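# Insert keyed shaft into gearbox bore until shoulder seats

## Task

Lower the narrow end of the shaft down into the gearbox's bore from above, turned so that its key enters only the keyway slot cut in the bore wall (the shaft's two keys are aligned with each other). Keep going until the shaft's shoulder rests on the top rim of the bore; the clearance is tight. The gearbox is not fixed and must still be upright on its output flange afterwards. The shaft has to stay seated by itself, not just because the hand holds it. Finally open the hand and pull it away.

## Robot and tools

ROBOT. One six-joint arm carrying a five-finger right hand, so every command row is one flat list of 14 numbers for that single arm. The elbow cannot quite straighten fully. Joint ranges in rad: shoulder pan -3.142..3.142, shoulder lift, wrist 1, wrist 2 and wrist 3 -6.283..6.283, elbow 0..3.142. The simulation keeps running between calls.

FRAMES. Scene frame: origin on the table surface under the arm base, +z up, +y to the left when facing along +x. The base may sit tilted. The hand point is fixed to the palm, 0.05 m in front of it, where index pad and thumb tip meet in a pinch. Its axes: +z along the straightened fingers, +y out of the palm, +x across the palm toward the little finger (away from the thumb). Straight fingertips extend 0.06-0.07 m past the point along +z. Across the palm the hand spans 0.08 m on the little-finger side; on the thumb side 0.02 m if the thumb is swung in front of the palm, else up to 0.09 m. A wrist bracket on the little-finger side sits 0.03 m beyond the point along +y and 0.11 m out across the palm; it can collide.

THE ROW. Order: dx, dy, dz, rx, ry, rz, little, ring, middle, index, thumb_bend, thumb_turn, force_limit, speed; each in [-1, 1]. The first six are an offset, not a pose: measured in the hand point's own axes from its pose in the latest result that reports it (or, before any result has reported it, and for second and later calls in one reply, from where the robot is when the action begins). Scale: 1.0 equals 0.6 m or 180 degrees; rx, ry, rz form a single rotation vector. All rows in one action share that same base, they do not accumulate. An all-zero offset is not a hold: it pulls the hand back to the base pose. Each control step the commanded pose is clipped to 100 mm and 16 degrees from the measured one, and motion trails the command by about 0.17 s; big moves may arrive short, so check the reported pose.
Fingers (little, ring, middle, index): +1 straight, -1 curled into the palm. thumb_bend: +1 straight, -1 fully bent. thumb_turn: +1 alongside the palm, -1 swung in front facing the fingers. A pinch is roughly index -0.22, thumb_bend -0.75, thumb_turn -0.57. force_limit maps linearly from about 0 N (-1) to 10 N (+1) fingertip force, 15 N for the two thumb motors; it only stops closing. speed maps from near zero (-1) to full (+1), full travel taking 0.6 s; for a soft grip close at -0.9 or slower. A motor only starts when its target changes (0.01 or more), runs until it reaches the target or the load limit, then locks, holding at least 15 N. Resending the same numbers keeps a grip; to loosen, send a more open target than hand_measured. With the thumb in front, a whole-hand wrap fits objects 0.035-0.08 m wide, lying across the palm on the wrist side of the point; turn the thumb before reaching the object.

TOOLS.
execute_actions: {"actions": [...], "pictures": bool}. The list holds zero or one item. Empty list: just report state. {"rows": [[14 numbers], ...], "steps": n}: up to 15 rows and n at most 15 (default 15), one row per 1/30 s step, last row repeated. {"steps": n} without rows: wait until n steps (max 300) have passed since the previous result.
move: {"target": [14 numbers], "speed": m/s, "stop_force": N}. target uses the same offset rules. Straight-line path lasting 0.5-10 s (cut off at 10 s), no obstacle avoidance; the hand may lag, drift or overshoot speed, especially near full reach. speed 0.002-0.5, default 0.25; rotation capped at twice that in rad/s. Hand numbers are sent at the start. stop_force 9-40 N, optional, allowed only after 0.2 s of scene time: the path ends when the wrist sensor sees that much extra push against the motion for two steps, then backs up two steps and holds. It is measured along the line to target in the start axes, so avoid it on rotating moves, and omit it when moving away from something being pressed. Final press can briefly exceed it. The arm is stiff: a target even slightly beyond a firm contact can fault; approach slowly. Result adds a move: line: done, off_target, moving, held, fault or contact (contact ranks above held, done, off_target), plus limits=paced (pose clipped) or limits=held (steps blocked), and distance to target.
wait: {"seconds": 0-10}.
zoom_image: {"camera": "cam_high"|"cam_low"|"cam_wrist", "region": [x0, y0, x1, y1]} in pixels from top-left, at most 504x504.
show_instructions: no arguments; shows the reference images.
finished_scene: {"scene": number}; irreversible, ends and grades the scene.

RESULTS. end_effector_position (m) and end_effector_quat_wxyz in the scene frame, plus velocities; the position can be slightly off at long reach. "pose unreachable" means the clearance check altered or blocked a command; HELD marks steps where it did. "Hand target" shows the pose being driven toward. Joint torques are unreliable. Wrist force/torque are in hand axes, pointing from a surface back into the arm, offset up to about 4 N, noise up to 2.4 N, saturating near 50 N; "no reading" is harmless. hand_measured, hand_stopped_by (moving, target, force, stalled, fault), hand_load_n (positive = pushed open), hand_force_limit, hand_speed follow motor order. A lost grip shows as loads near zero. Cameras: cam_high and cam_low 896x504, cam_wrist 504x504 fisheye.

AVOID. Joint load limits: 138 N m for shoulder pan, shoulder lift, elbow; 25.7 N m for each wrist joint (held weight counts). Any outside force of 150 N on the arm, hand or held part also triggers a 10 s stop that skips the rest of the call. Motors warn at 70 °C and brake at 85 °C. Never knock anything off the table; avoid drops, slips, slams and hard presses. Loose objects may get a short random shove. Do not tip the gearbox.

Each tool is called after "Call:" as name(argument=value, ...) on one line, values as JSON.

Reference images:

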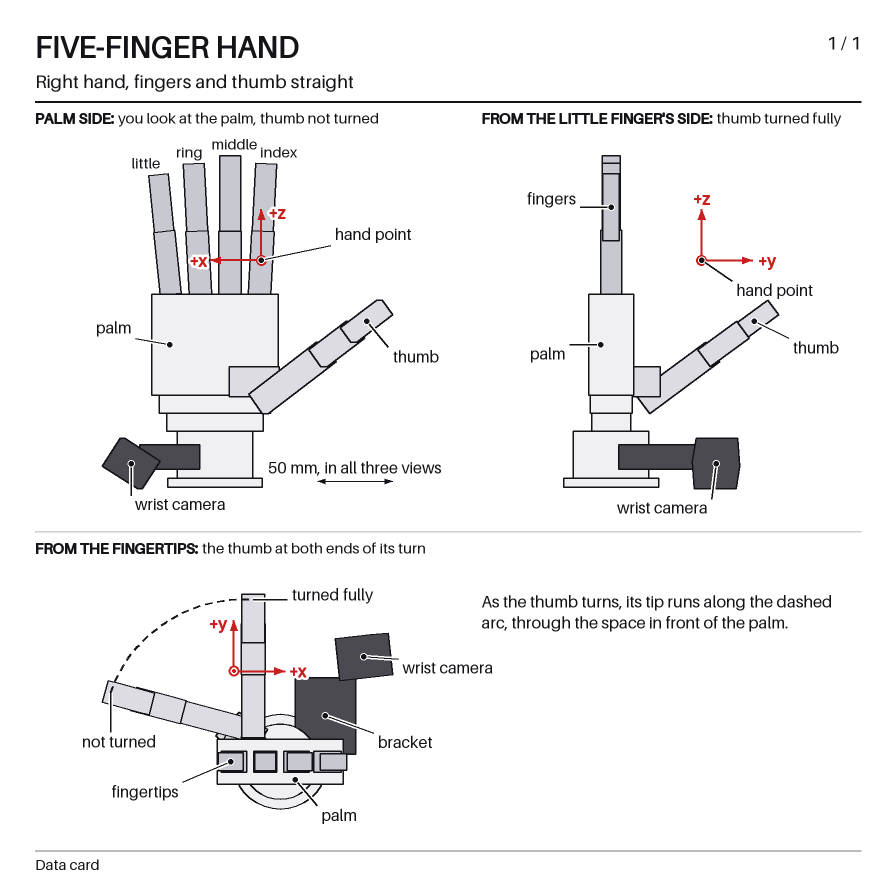

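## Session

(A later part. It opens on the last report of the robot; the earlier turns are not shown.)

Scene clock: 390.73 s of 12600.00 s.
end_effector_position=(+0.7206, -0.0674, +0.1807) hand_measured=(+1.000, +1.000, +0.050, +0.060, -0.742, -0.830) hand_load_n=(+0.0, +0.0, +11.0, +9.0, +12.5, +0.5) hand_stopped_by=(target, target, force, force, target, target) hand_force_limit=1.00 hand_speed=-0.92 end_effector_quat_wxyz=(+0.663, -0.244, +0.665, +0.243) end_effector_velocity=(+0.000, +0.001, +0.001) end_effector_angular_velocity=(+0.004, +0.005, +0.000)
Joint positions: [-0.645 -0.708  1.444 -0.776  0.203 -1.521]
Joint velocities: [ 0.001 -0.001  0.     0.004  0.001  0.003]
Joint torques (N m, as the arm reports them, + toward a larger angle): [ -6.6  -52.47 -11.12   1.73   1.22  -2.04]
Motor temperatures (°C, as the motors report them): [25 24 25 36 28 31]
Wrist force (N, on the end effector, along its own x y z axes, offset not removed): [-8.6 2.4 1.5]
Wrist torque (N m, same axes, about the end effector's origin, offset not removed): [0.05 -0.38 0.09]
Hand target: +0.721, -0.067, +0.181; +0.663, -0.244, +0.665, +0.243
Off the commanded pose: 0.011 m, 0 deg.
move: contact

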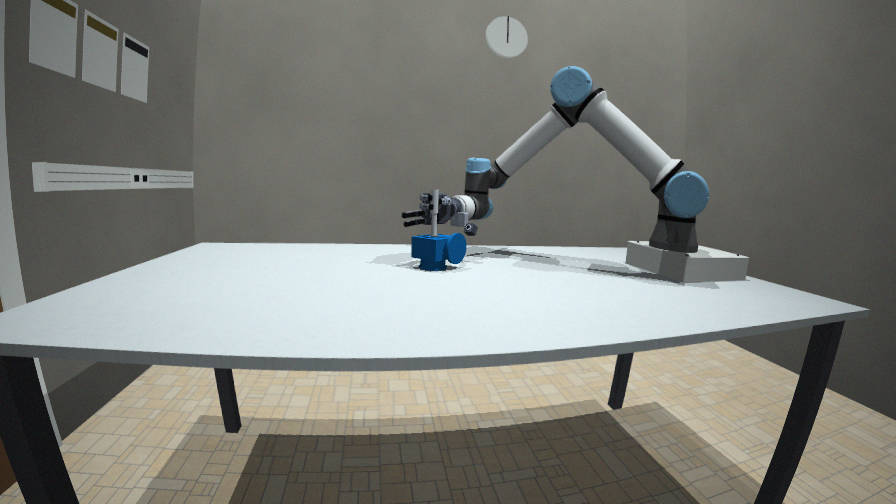

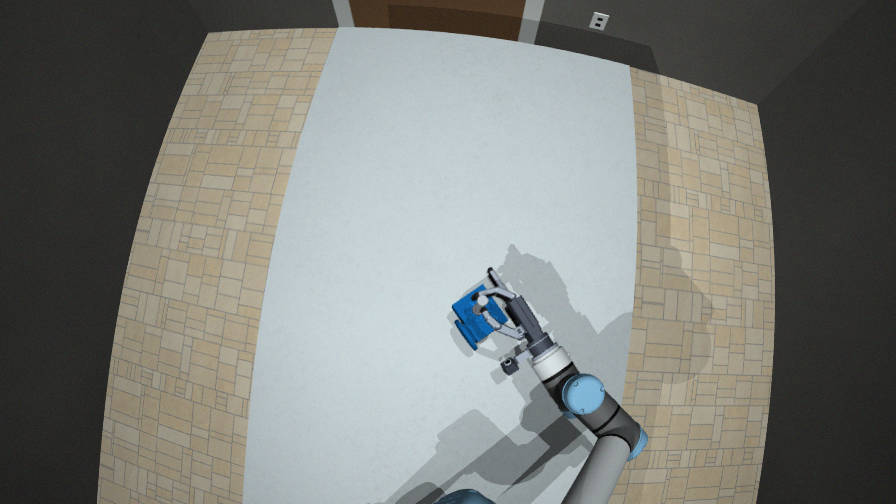

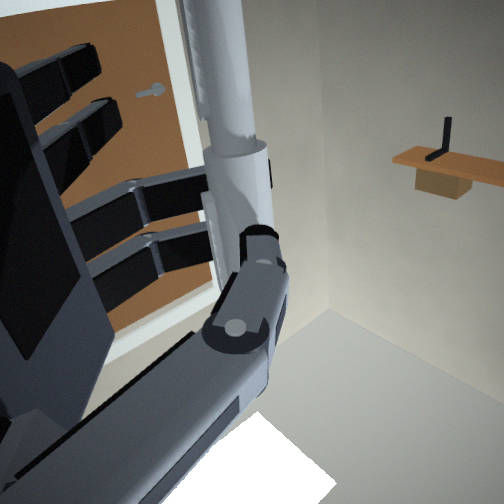

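Call:
move(target=[-0.002,0.0051,0.0004,0.0167,0,-0.0056,1,1,-0.35,-0.35,-0.75,-0.83,1,-0.92], speed=0.015)

Call:
move(target=[0.02,0.00035,0,0,0,0,1,1,-0.35,-0.35,-0.75,-0.83,1,-0.92], speed=0.003, stop_force=10)

Call:
zoom_image(camera="cam_high", region=[400, 175, 480, 255])

Scene clock: 408.53 s of 12600.00 s.
end_effector_position=(+0.7189, -0.0650, +0.1819) hand_measured=(+1.000, +1.000, +0.050, +0.060, -0.742, -0.830) hand_load_n=(+0.0, +0.0, +12.0, +8.5, +11.5, -1.0) hand_stopped_by=(target, target, force, force, target, target) hand_force_limit=1.00 hand_speed=-0.92 end_effector_quat_wxyz=(+0.671, -0.232, +0.669, +0.220) end_effector_velocity=(-0.000, +0.001, -0.000) end_effector_angular_velocity=(-0.000, -0.001, -0.007)
Joint positions: [-0.644 -0.737  1.497 -0.792  0.256 -1.547]
Joint velocities: [ 0.001 -0.004  0.009 -0.005  0.007 -0.001]
Joint torques (N m, as the arm reports them, + toward a larger angle): [  5.55 -60.46  -9.5   -2.58   1.86  -1.29]
Motor temperatures (°C, as the motors report them): [25 24 25 36 28 31]
Wrist force (N, on the end effector, along its own x y z axes, offset not removed): [-0.7 -1.2 0.9]
Wrist torque (N m, same axes, about the end effector's origin, offset not removed): [-0.11 0.51 -0.23]
Hand target: +0.719, -0.065, +0.182; +0.671, -0.232, +0.669, +0.220
Off the commanded pose: 0.000 m, 0 deg.
After step 90, 12.73 s passed at rest.
move: done

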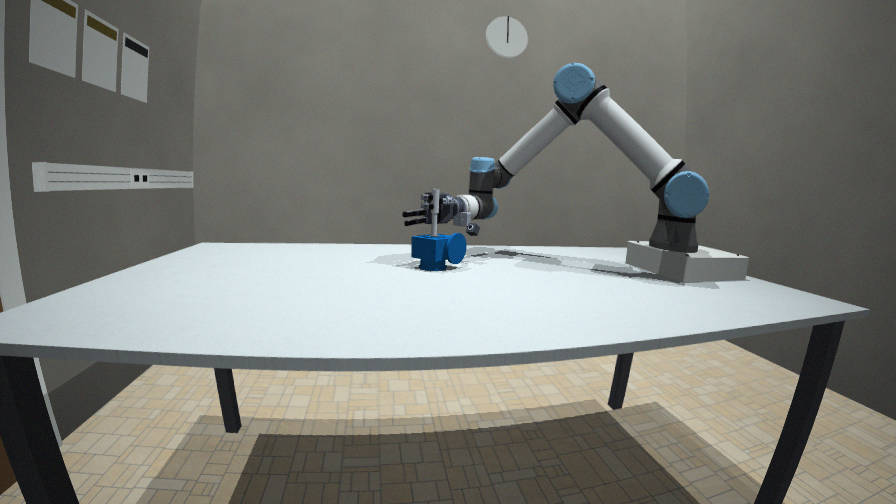

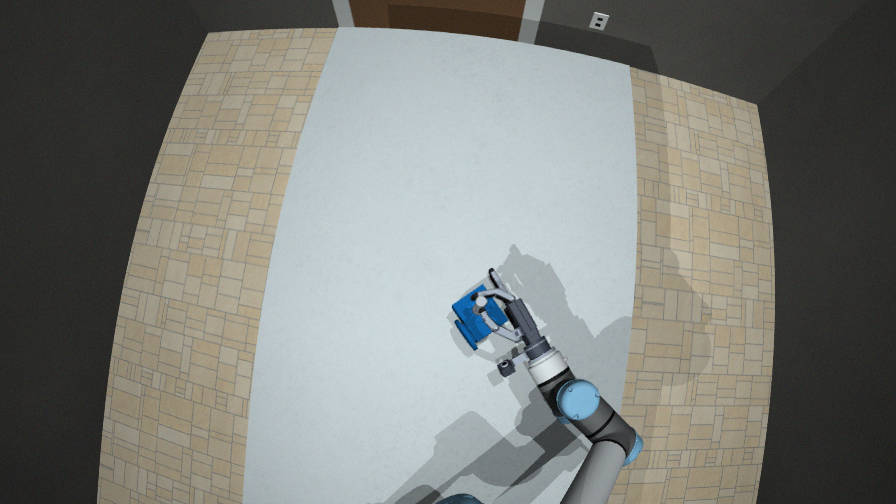

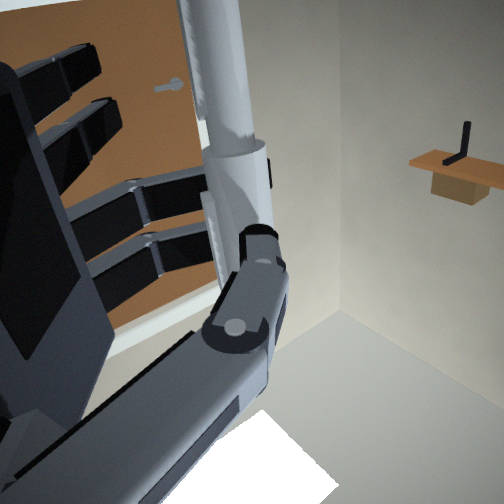

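Scene clock: 409.67 s of 12600.00 s.
end_effector_position=(+0.7189, -0.0650, +0.1797) hand_measured=(+1.000, +1.000, +0.050, +0.060, -0.742, -0.830) hand_load_n=(+0.0, +0.0, +12.0, +9.0, +11.5, +0.5) hand_stopped_by=(target, target, force, force, target, target) hand_force_limit=1.00 hand_speed=-0.92 end_effector_quat_wxyz=(+0.671, -0.232, +0.669, +0.220) end_effector_velocity=(-0.000, +0.001, +0.002) end_effector_angular_velocity=(+0.002, +0.002, +0.001)
Joint positions: [-0.644 -0.733  1.497 -0.796  0.256 -1.547]
Joint velocities: [ 0.001 -0.003  0.     0.004 -0.     0.001]
Joint torques (N m, as the arm reports them, + toward a larger angle): [  5.2  -50.5   -5.87   2.32  -2.96   0.92]
Motor temperatures (°C, as the motors report them): [25 24 25 36 28 31]
Wrist force (N, on the end effector, along its own x y z axes, offset not removed): [-16.2 -1.6 1.0]
Wrist torque (N m, same axes, about the end effector's origin, offset not removed): [0.06 0.45 -0.48]
Hand target: +0.719, -0.065, +0.180; +0.671, -0.232, +0.669, +0.220
Off the commanded pose: 0.010 m, 0 deg.
move: contact

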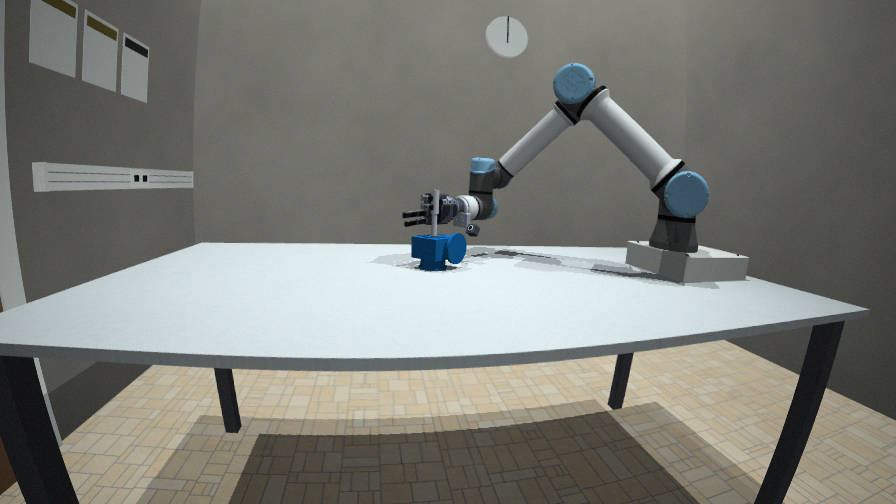

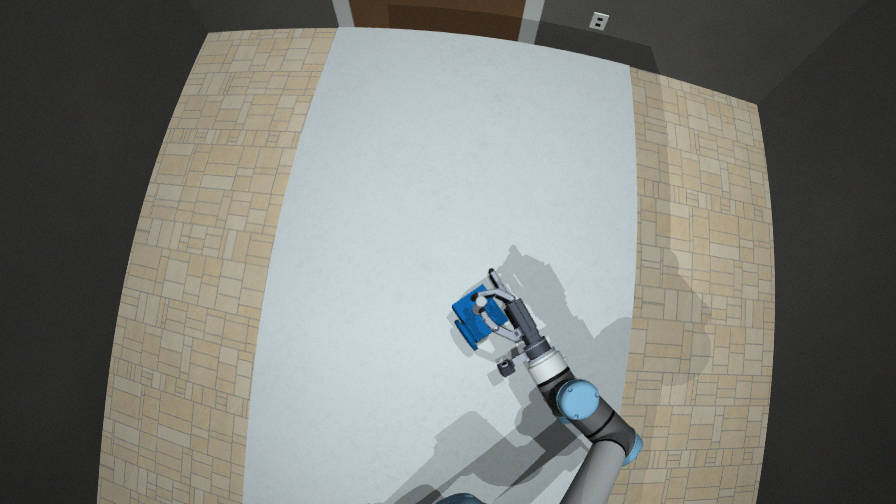

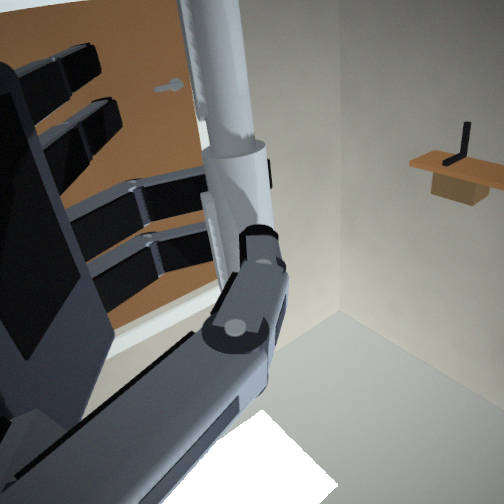

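Region (400, 175, 480, 255) of cam_high's 896x504 image, scaled by 6.300, with more detail than that image has.

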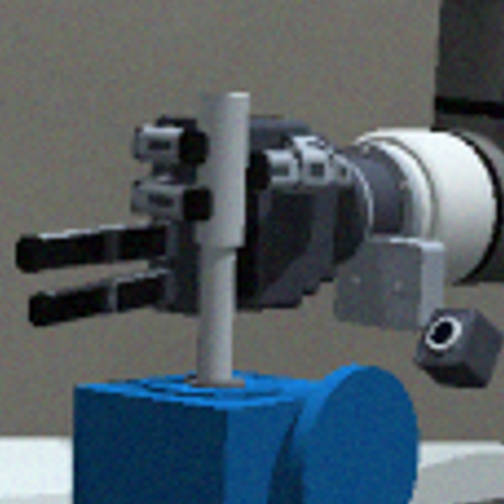

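Call:
move(target=[-0.001,-0.001,0.002,0,0,0,1,1,-0.35,-0.35,-0.75,-0.83,1,-0.92], speed=0.004)

Call:
move(target=[0.02,0.00035,0,0,0,0,1,1,-0.35,-0.35,-0.75,-0.83,1,-0.92], speed=0.003, stop_force=10)

Call:
zoom_image(camera="cam_high", region=[400, 175, 480, 255])

Call:
zoom_image(camera="cam_low", region=[460, 280, 510, 330])

Scene clock: 420.57 s of 12600.00 s.
end_effector_position=(+0.7201, -0.0648, +0.1802) hand_measured=(+1.000, +1.000, +0.050, +0.060, -0.742, -0.830) hand_load_n=(+0.0, +0.0, +10.5, +9.0, +11.5, -0.5) hand_stopped_by=(target, target, force, force, target, target) hand_force_limit=1.00 hand_speed=-0.92 end_effector_quat_wxyz=(+0.671, -0.232, +0.669, +0.220) end_effector_velocity=(+0.001, -0.001, +0.000) end_effector_angular_velocity=(-0.001, -0.002, -0.001)
Joint positions: [-0.642 -0.732  1.493 -0.793  0.257 -1.547]
Joint velocities: [-0.     0.001 -0.002 -0.     0.001 -0.001]
Joint torques (N m, as the arm reports them, + toward a larger angle): [  4.62 -49.11 -25.14   1.4    2.46  -1.18]
Motor temperatures (°C, as the motors report them): [25 24 25 36 28 31]
Wrist force (N, on the end effector, along its own x y z axes, offset not removed): [4.6 -0.2 -2.1]
Wrist torque (N m, same axes, about the end effector's origin, offset not removed): [0.05 0.65 -0.14]
Hand target: +0.720, -0.065, +0.180; +0.671, -0.232, +0.669, +0.220
Off the commanded pose: 0.000 m, 0 deg.
After step 90, 7.20 s passed at rest.
move: done

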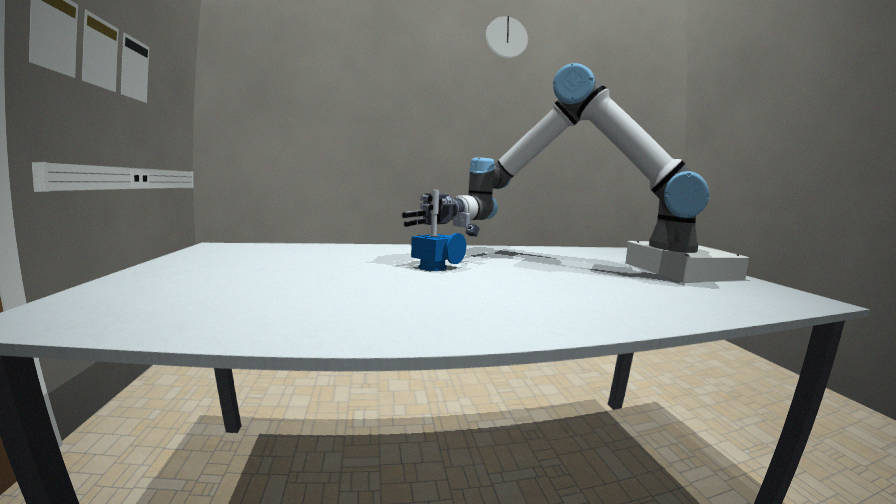

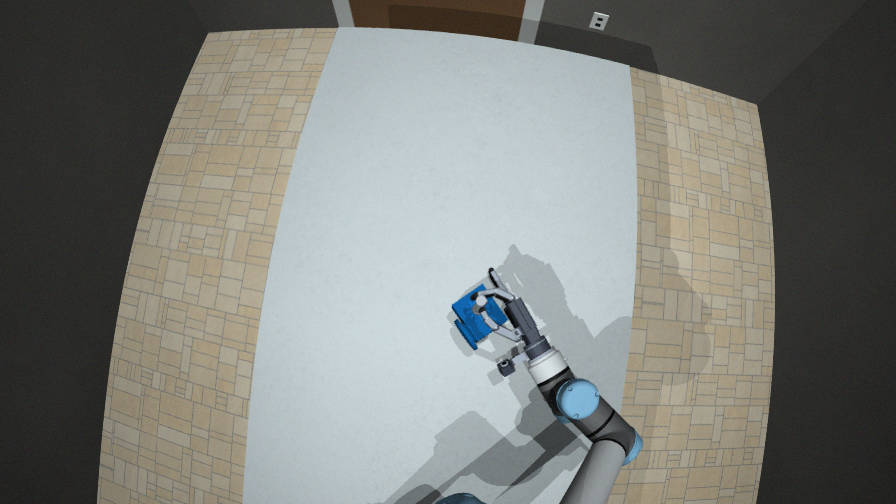

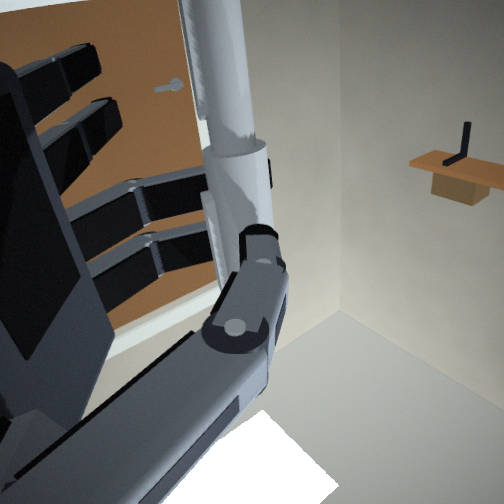

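Scene clock: 421.13 s of 12600.00 s.
end_effector_position=(+0.7202, -0.0648, +0.1797) hand_measured=(+1.000, +1.000, +0.050, +0.060, -0.742, -0.830) hand_load_n=(+0.0, +0.0, +11.0, +9.5, +11.5, +1.0) hand_stopped_by=(target, target, force, force, target, target) hand_force_limit=1.00 hand_speed=-0.92 end_effector_quat_wxyz=(+0.671, -0.232, +0.669, +0.220) end_effector_velocity=(-0.000, +0.001, +0.001) end_effector_angular_velocity=(+0.000, +0.001, +0.002)
Joint positions: [-0.642 -0.731  1.493 -0.794  0.257 -1.547]
Joint velocities: [ 0.002 -0.001  0.     0.004 -0.    -0.002]
Joint torques (N m, as the arm reports them, + toward a larger angle): [  1.41 -51.96  -6.68   1.94   1.3   -0.95]
Motor temperatures (°C, as the motors report them): [25 24 25 36 28 31]
Wrist force (N, on the end effector, along its own x y z axes, offset not removed): [-13.1 1.3 1.1]
Wrist torque (N m, same axes, about the end effector's origin, offset not removed): [0.04 0.12 -0.04]
Hand target: +0.720, -0.065, +0.180; +0.671, -0.232, +0.669, +0.220
Off the commanded pose: 0.011 m, 0 deg.
move: contact

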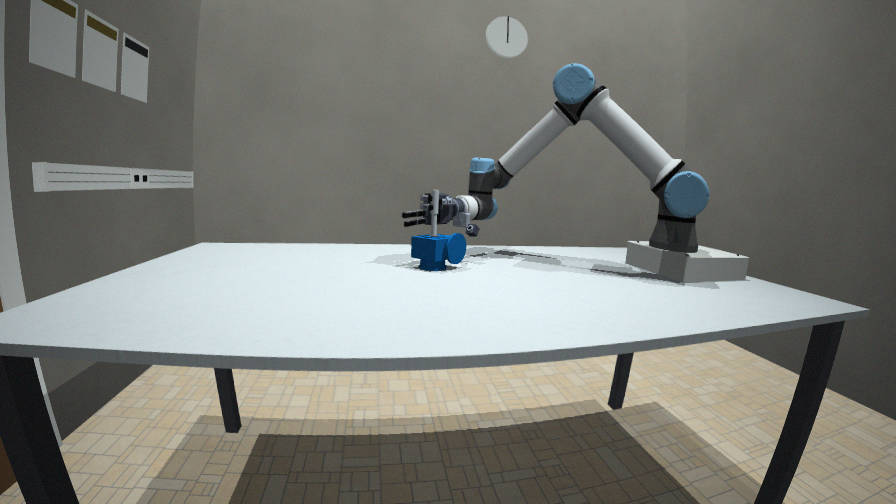

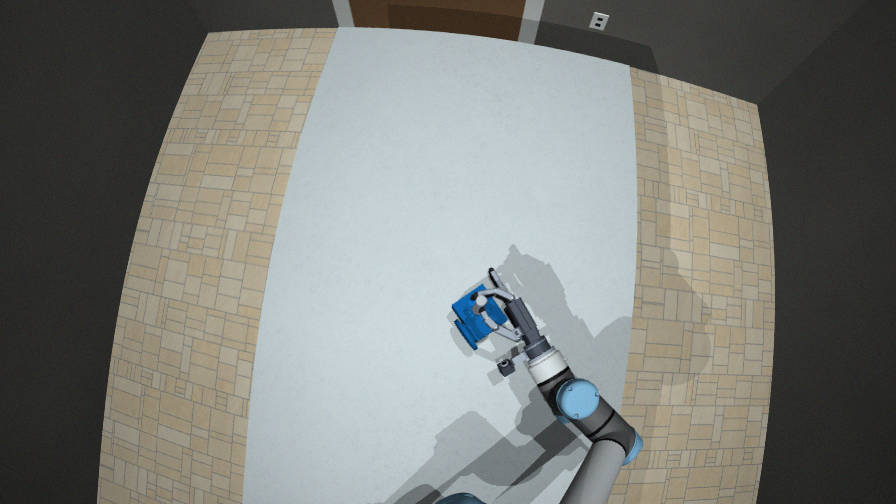

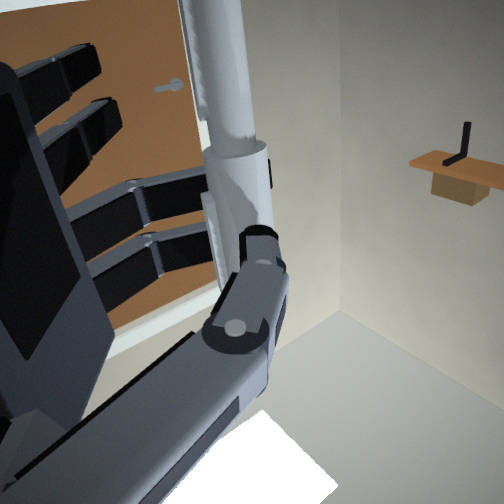

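Region (400, 175, 480, 255) of cam_high's 896x504 image, scaled by 6.300, with more detail than that image has.

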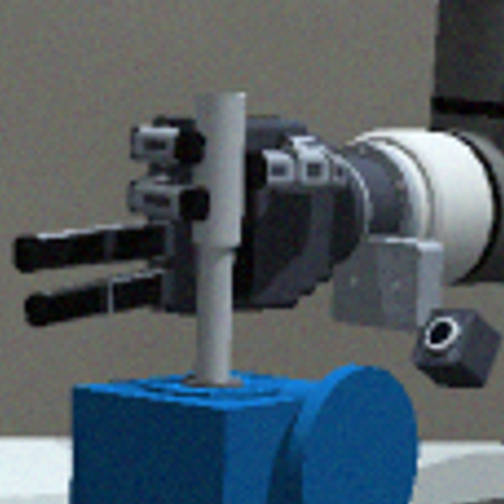

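Region (460, 280, 510, 330) of cam_low's 896x504 image, scaled by 10.080, with more detail than that image has.

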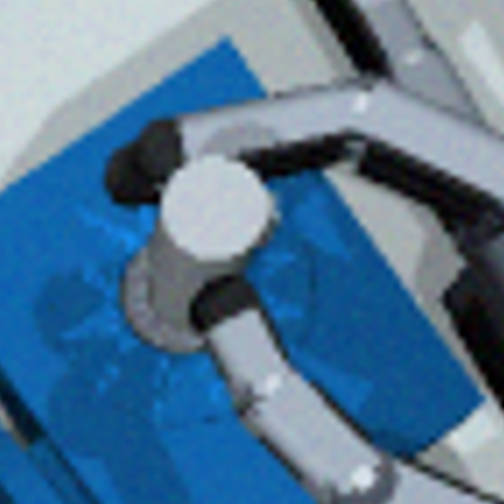

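Call:
move(target=[-0.012,-0.0002,0,0,0,0,1,1,-0.35,-0.35,-0.75,-0.83,1,-0.92], speed=0.008)

Call:
zoom_image(camera="cam_high", region=[390, 145, 490, 245])

Call:
zoom_image(camera="cam_low", region=[460, 280, 510, 330])

Call:
move(target=[-0.15,-0.0026,0,0,0,0,1,1,-0.35,-0.35,-0.75,-0.83,1,-0.92], speed=0.1)

Call:
zoom_image(camera="cam_high", region=[390, 145, 490, 245])

Call:
zoom_image(camera="cam_low", region=[460, 280, 510, 330])

Scene clock: 444.20 s of 12600.00 s.
end_effector_position=(+0.7202, -0.0648, +0.1866) hand_measured=(+1.000, +1.000, +0.050, +0.060, -0.742, -0.830) hand_load_n=(+0.0, +0.0, +10.5, +9.5, +12.0, +0.0) hand_stopped_by=(target, target, force, force, target, target) hand_force_limit=1.00 hand_speed=-0.92 end_effector_quat_wxyz=(+0.671, -0.232, +0.669, +0.220) end_effector_velocity=(-0.000, -0.000, +0.002) end_effector_angular_velocity=(+0.000, +0.000, +0.001)
Joint positions: [-0.642 -0.742  1.492 -0.782  0.257 -1.547]
Joint velocities: [-0.001 -0.004 -0.001  0.004 -0.001  0.001]
Joint torques (N m, as the arm reports them, + toward a larger angle): [ -9.9  -59.35 -23.88   1.68  -2.73   0.94]
Motor temperatures (°C, as the motors report them): [25 24 25 36 28 31]
Wrist force (N, on the end effector, along its own x y z axes, offset not removed): [-0.8 -0.8 -1.7]
Wrist torque (N m, same axes, about the end effector's origin, offset not removed): [-0.03 0.58 -0.20]
Hand target: +0.720, -0.065, +0.187; +0.671, -0.232, +0.669, +0.220
Off the commanded pose: 0.000 m, 0 deg.
After step 90, 18.97 s passed at rest.
move: done

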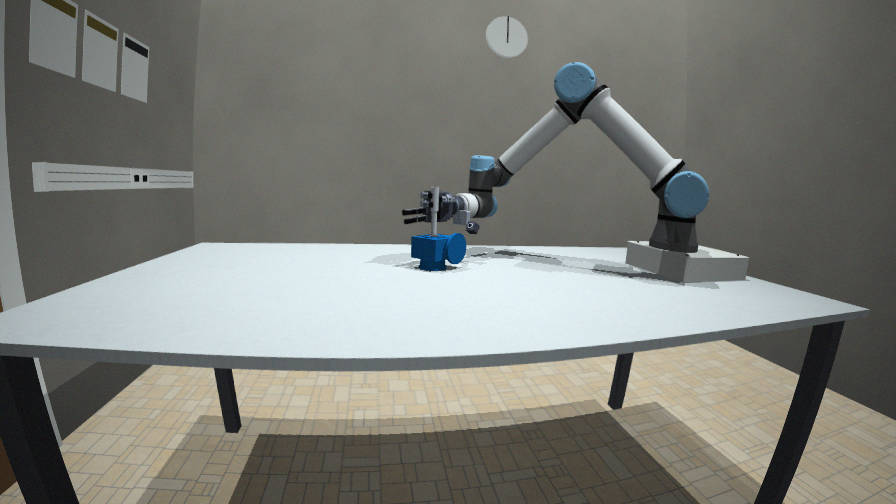

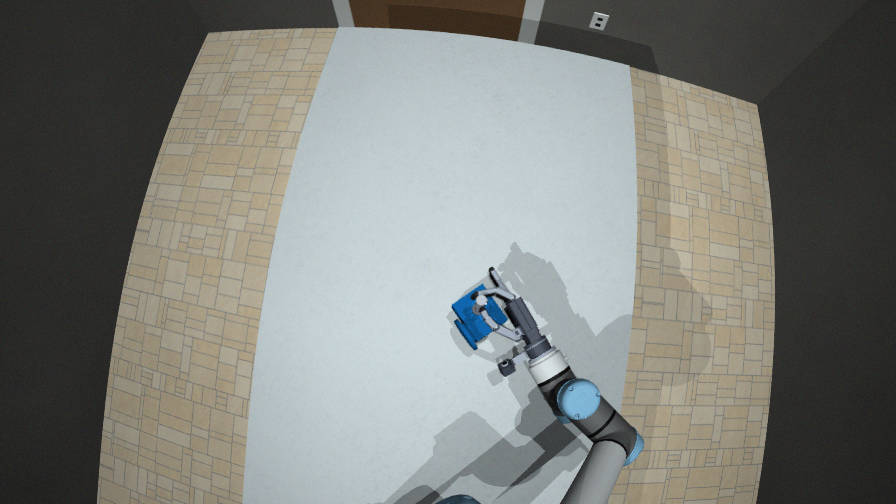

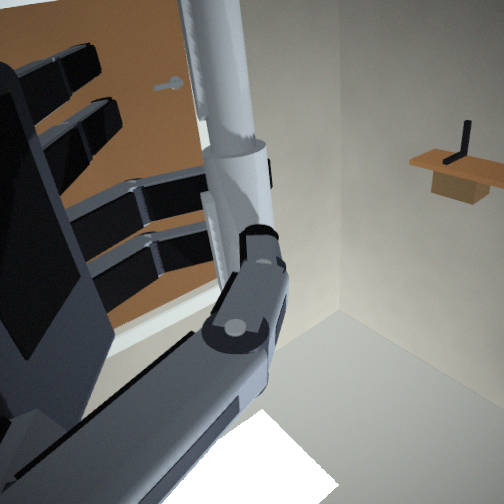

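Region (390, 145, 490, 245) of cam_high's 896x504 image, scaled by 5.040, with more detail than that image has.

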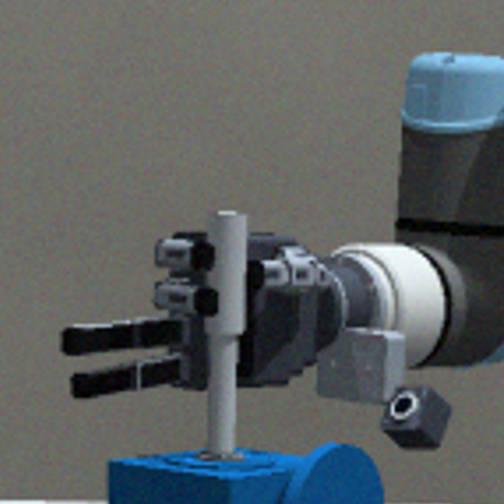

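Region (460, 280, 510, 330) of cam_low's 896x504 image, scaled by 10.080, with more detail than that image has.

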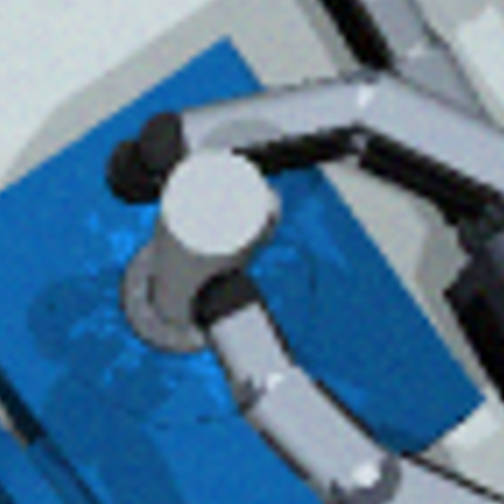

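Scene clock: 445.67 s of 12600.00 s.
end_effector_position=(+0.7205, -0.0646, +0.2763) hand_measured=(+1.000, +1.000, +0.050, +0.060, -0.742, -0.830) hand_load_n=(+0.0, +0.0, +10.5, +9.5, +12.0, +0.0) hand_stopped_by=(target, target, force, force, target, target) hand_force_limit=1.00 hand_speed=-0.92 end_effector_quat_wxyz=(+0.671, -0.232, +0.669, +0.220) end_effector_velocity=(+0.000, +0.000, +0.003) end_effector_angular_velocity=(-0.004, -0.000, +0.001)
Joint positions: [-0.644 -0.873  1.456 -0.617  0.256 -1.545]
Joint velocities: [ 0.    -0.002 -0.006  0.016 -0.001 -0.011]
Joint torques (N m, as the arm reports them, + toward a larger angle): [ -9.54 -57.13 -25.73   1.78  -2.8   -1.35]
Motor temperatures (°C, as the motors report them): [25 24 25 36 28 31]
Wrist force (N, on the end effector, along its own x y z axes, offset not removed): [0.6 1.0 -1.3]
Wrist torque (N m, same axes, about the end effector's origin, offset not removed): [0.24 0.42 -0.11]
Hand target: +0.720, -0.065, +0.277; +0.671, -0.232, +0.669, +0.220
Off the commanded pose: 0.000 m, 0 deg.
move: done

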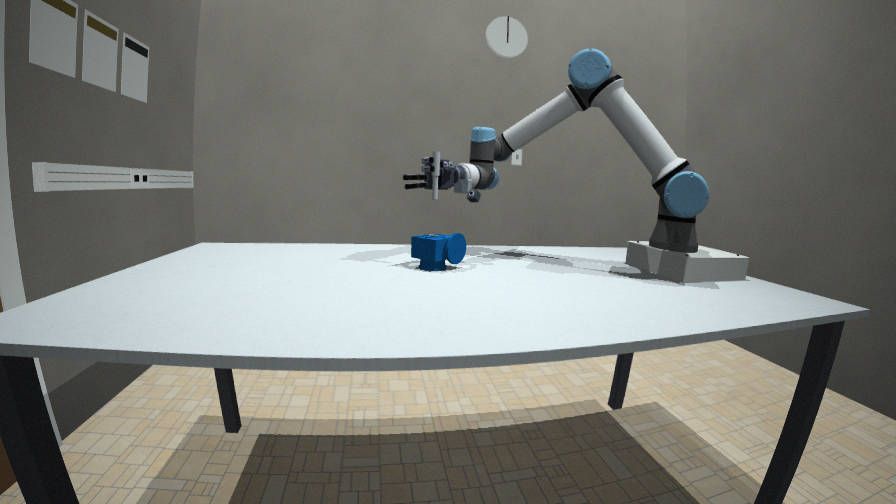

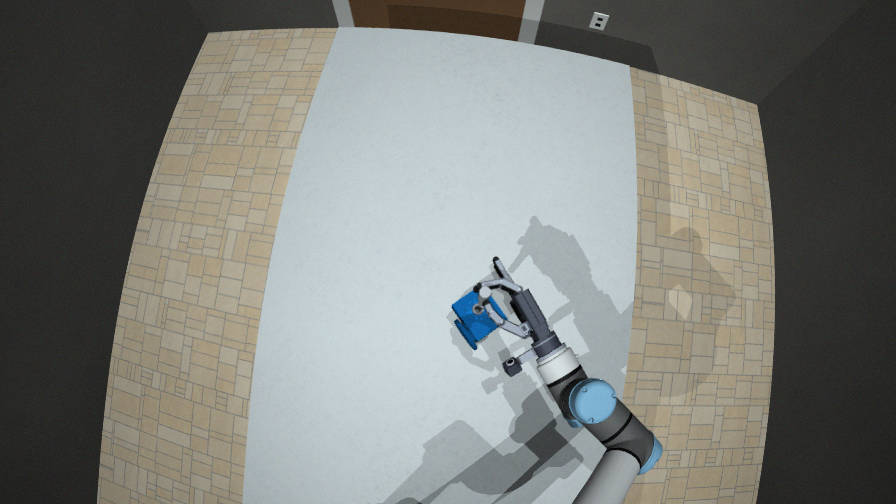

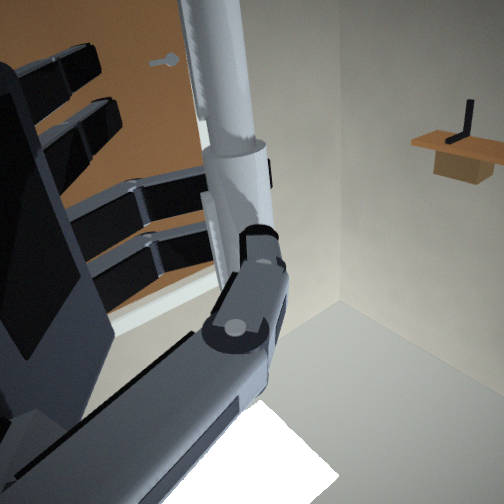

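Region (390, 145, 490, 245) of cam_high's 896x504 image, scaled by 5.040, with more detail than that image has.

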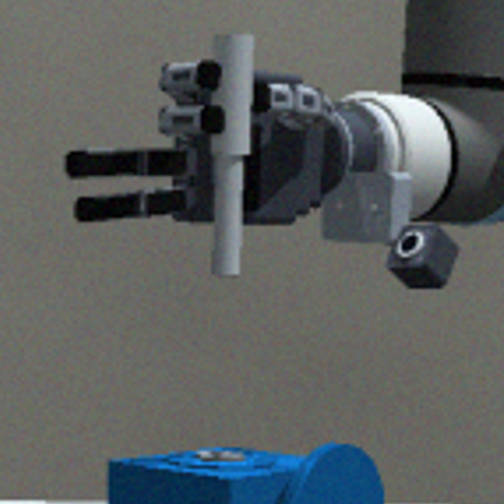

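Region (460, 280, 510, 330) of cam_low's 896x504 image, scaled by 10.080, with more detail than that image has.

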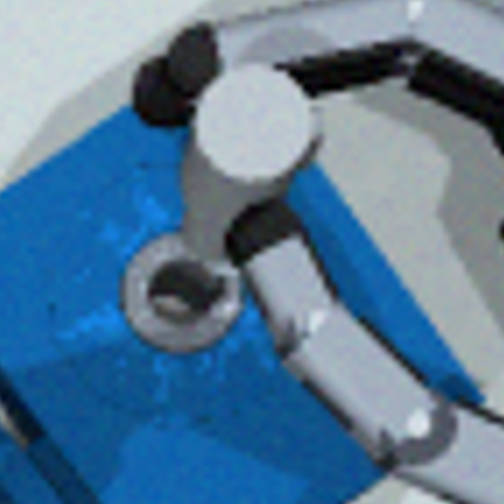

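Call:
move(target=[0.149,0.001,0,0,0,0.003,1,1,-0.35,-0.35,-0.75,-0.83,1,-0.92], speed=0.1)

Call:
move(target=[0.04,0.0003,0,0,0,0,1,1,-0.35,-0.35,-0.75,-0.83,1,-0.92], speed=0.004, stop_force=10)

Scene clock: 456.10 s of 12600.00 s.
end_effector_position=(+0.7208, -0.0655, +0.1872) hand_measured=(+1.000, +1.000, +0.050, +0.060, -0.742, -0.830) hand_load_n=(+0.0, +0.0, +10.5, +9.5, +12.0, +0.0) hand_stopped_by=(target, target, force, force, target, target) hand_force_limit=1.00 hand_speed=-0.92 end_effector_quat_wxyz=(+0.670, -0.229, +0.670, +0.223) end_effector_velocity=(+0.000, -0.001, -0.003) end_effector_angular_velocity=(+0.000, -0.002, -0.001)
Joint positions: [-0.642 -0.741  1.49  -0.781  0.257 -1.537]
Joint velocities: [-0.001  0.004  0.002 -0.014  0.     0.007]
Joint torques (N m, as the arm reports them, + toward a larger angle): [  4.9  -45.03  -9.    -2.64   2.02   1.77]
Motor temperatures (°C, as the motors report them): [25 24 25 36 28 31]
Wrist force (N, on the end effector, along its own x y z axes, offset not removed): [-1.8 0.6 -1.5]
Wrist torque (N m, same axes, about the end effector's origin, offset not removed): [0.18 0.74 -0.26]
Hand target: +0.721, -0.066, +0.187; +0.670, -0.229, +0.670, +0.223
Off the commanded pose: 0.000 m, 0 deg.
After step 90, 5.97 s passed at rest.
move: done

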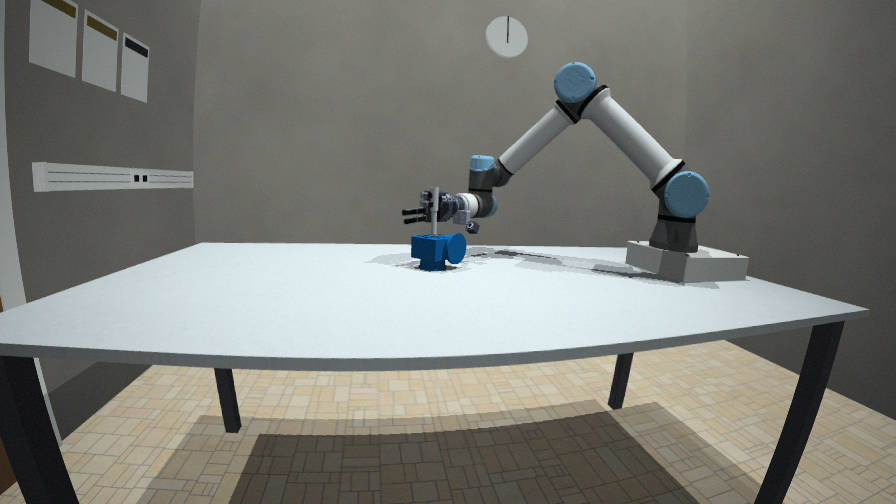

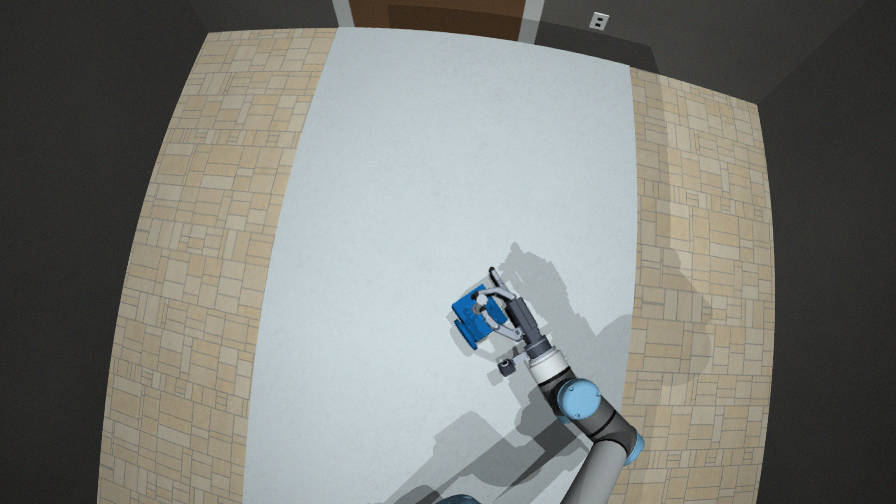

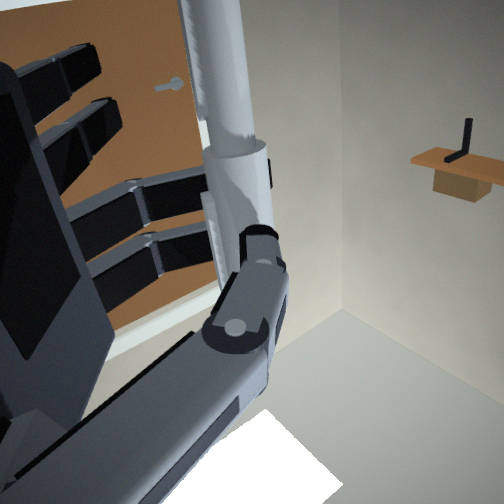

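Scene clock: 458.57 s of 12600.00 s.
end_effector_position=(+0.7207, -0.0655, +0.1789) hand_measured=(+1.000, +1.000, +0.050, +0.060, -0.742, -0.830) hand_load_n=(+0.0, +0.0, +10.5, +9.0, +13.0, +1.0) hand_stopped_by=(target, target, force, force, target, target) hand_force_limit=1.00 hand_speed=-0.92 end_effector_quat_wxyz=(+0.670, -0.229, +0.670, +0.223) end_effector_velocity=(-0.000, +0.001, +0.001) end_effector_angular_velocity=(+0.004, +0.004, +0.001)
Joint positions: [-0.642 -0.728  1.491 -0.796  0.257 -1.537]
Joint velocities: [ 0.002 -0.002  0.     0.005  0.     0.002]
Joint torques (N m, as the arm reports them, + toward a larger angle): [  4.09 -52.7   -5.13   1.97   2.13  -1.21]
Motor temperatures (°C, as the motors report them): [25 24 25 36 28 31]
Wrist force (N, on the end effector, along its own x y z axes, offset not removed): [-12.0 0.2 -0.2]
Wrist torque (N m, same axes, about the end effector's origin, offset not removed): [-0.18 -0.06 -0.09]
Hand target: +0.721, -0.066, +0.179; +0.670, -0.229, +0.670, +0.223
Off the commanded pose: 0.016 m, 0 deg.
move: contact

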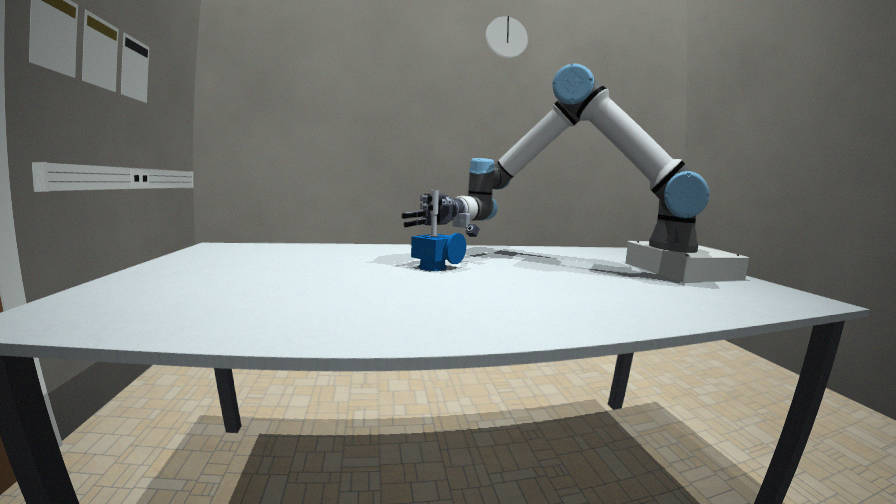

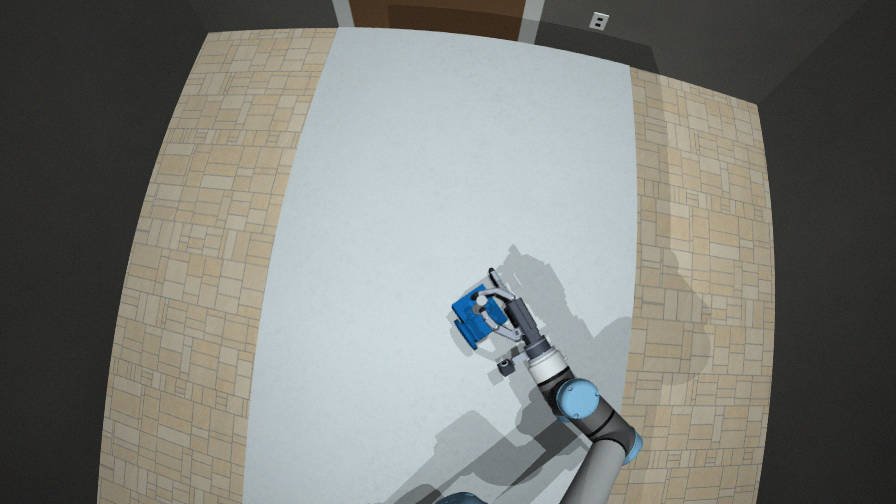

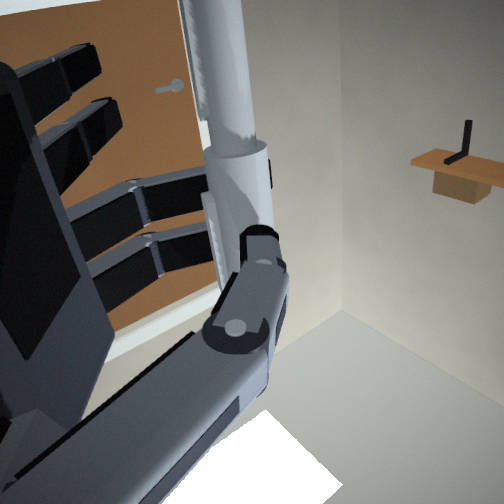

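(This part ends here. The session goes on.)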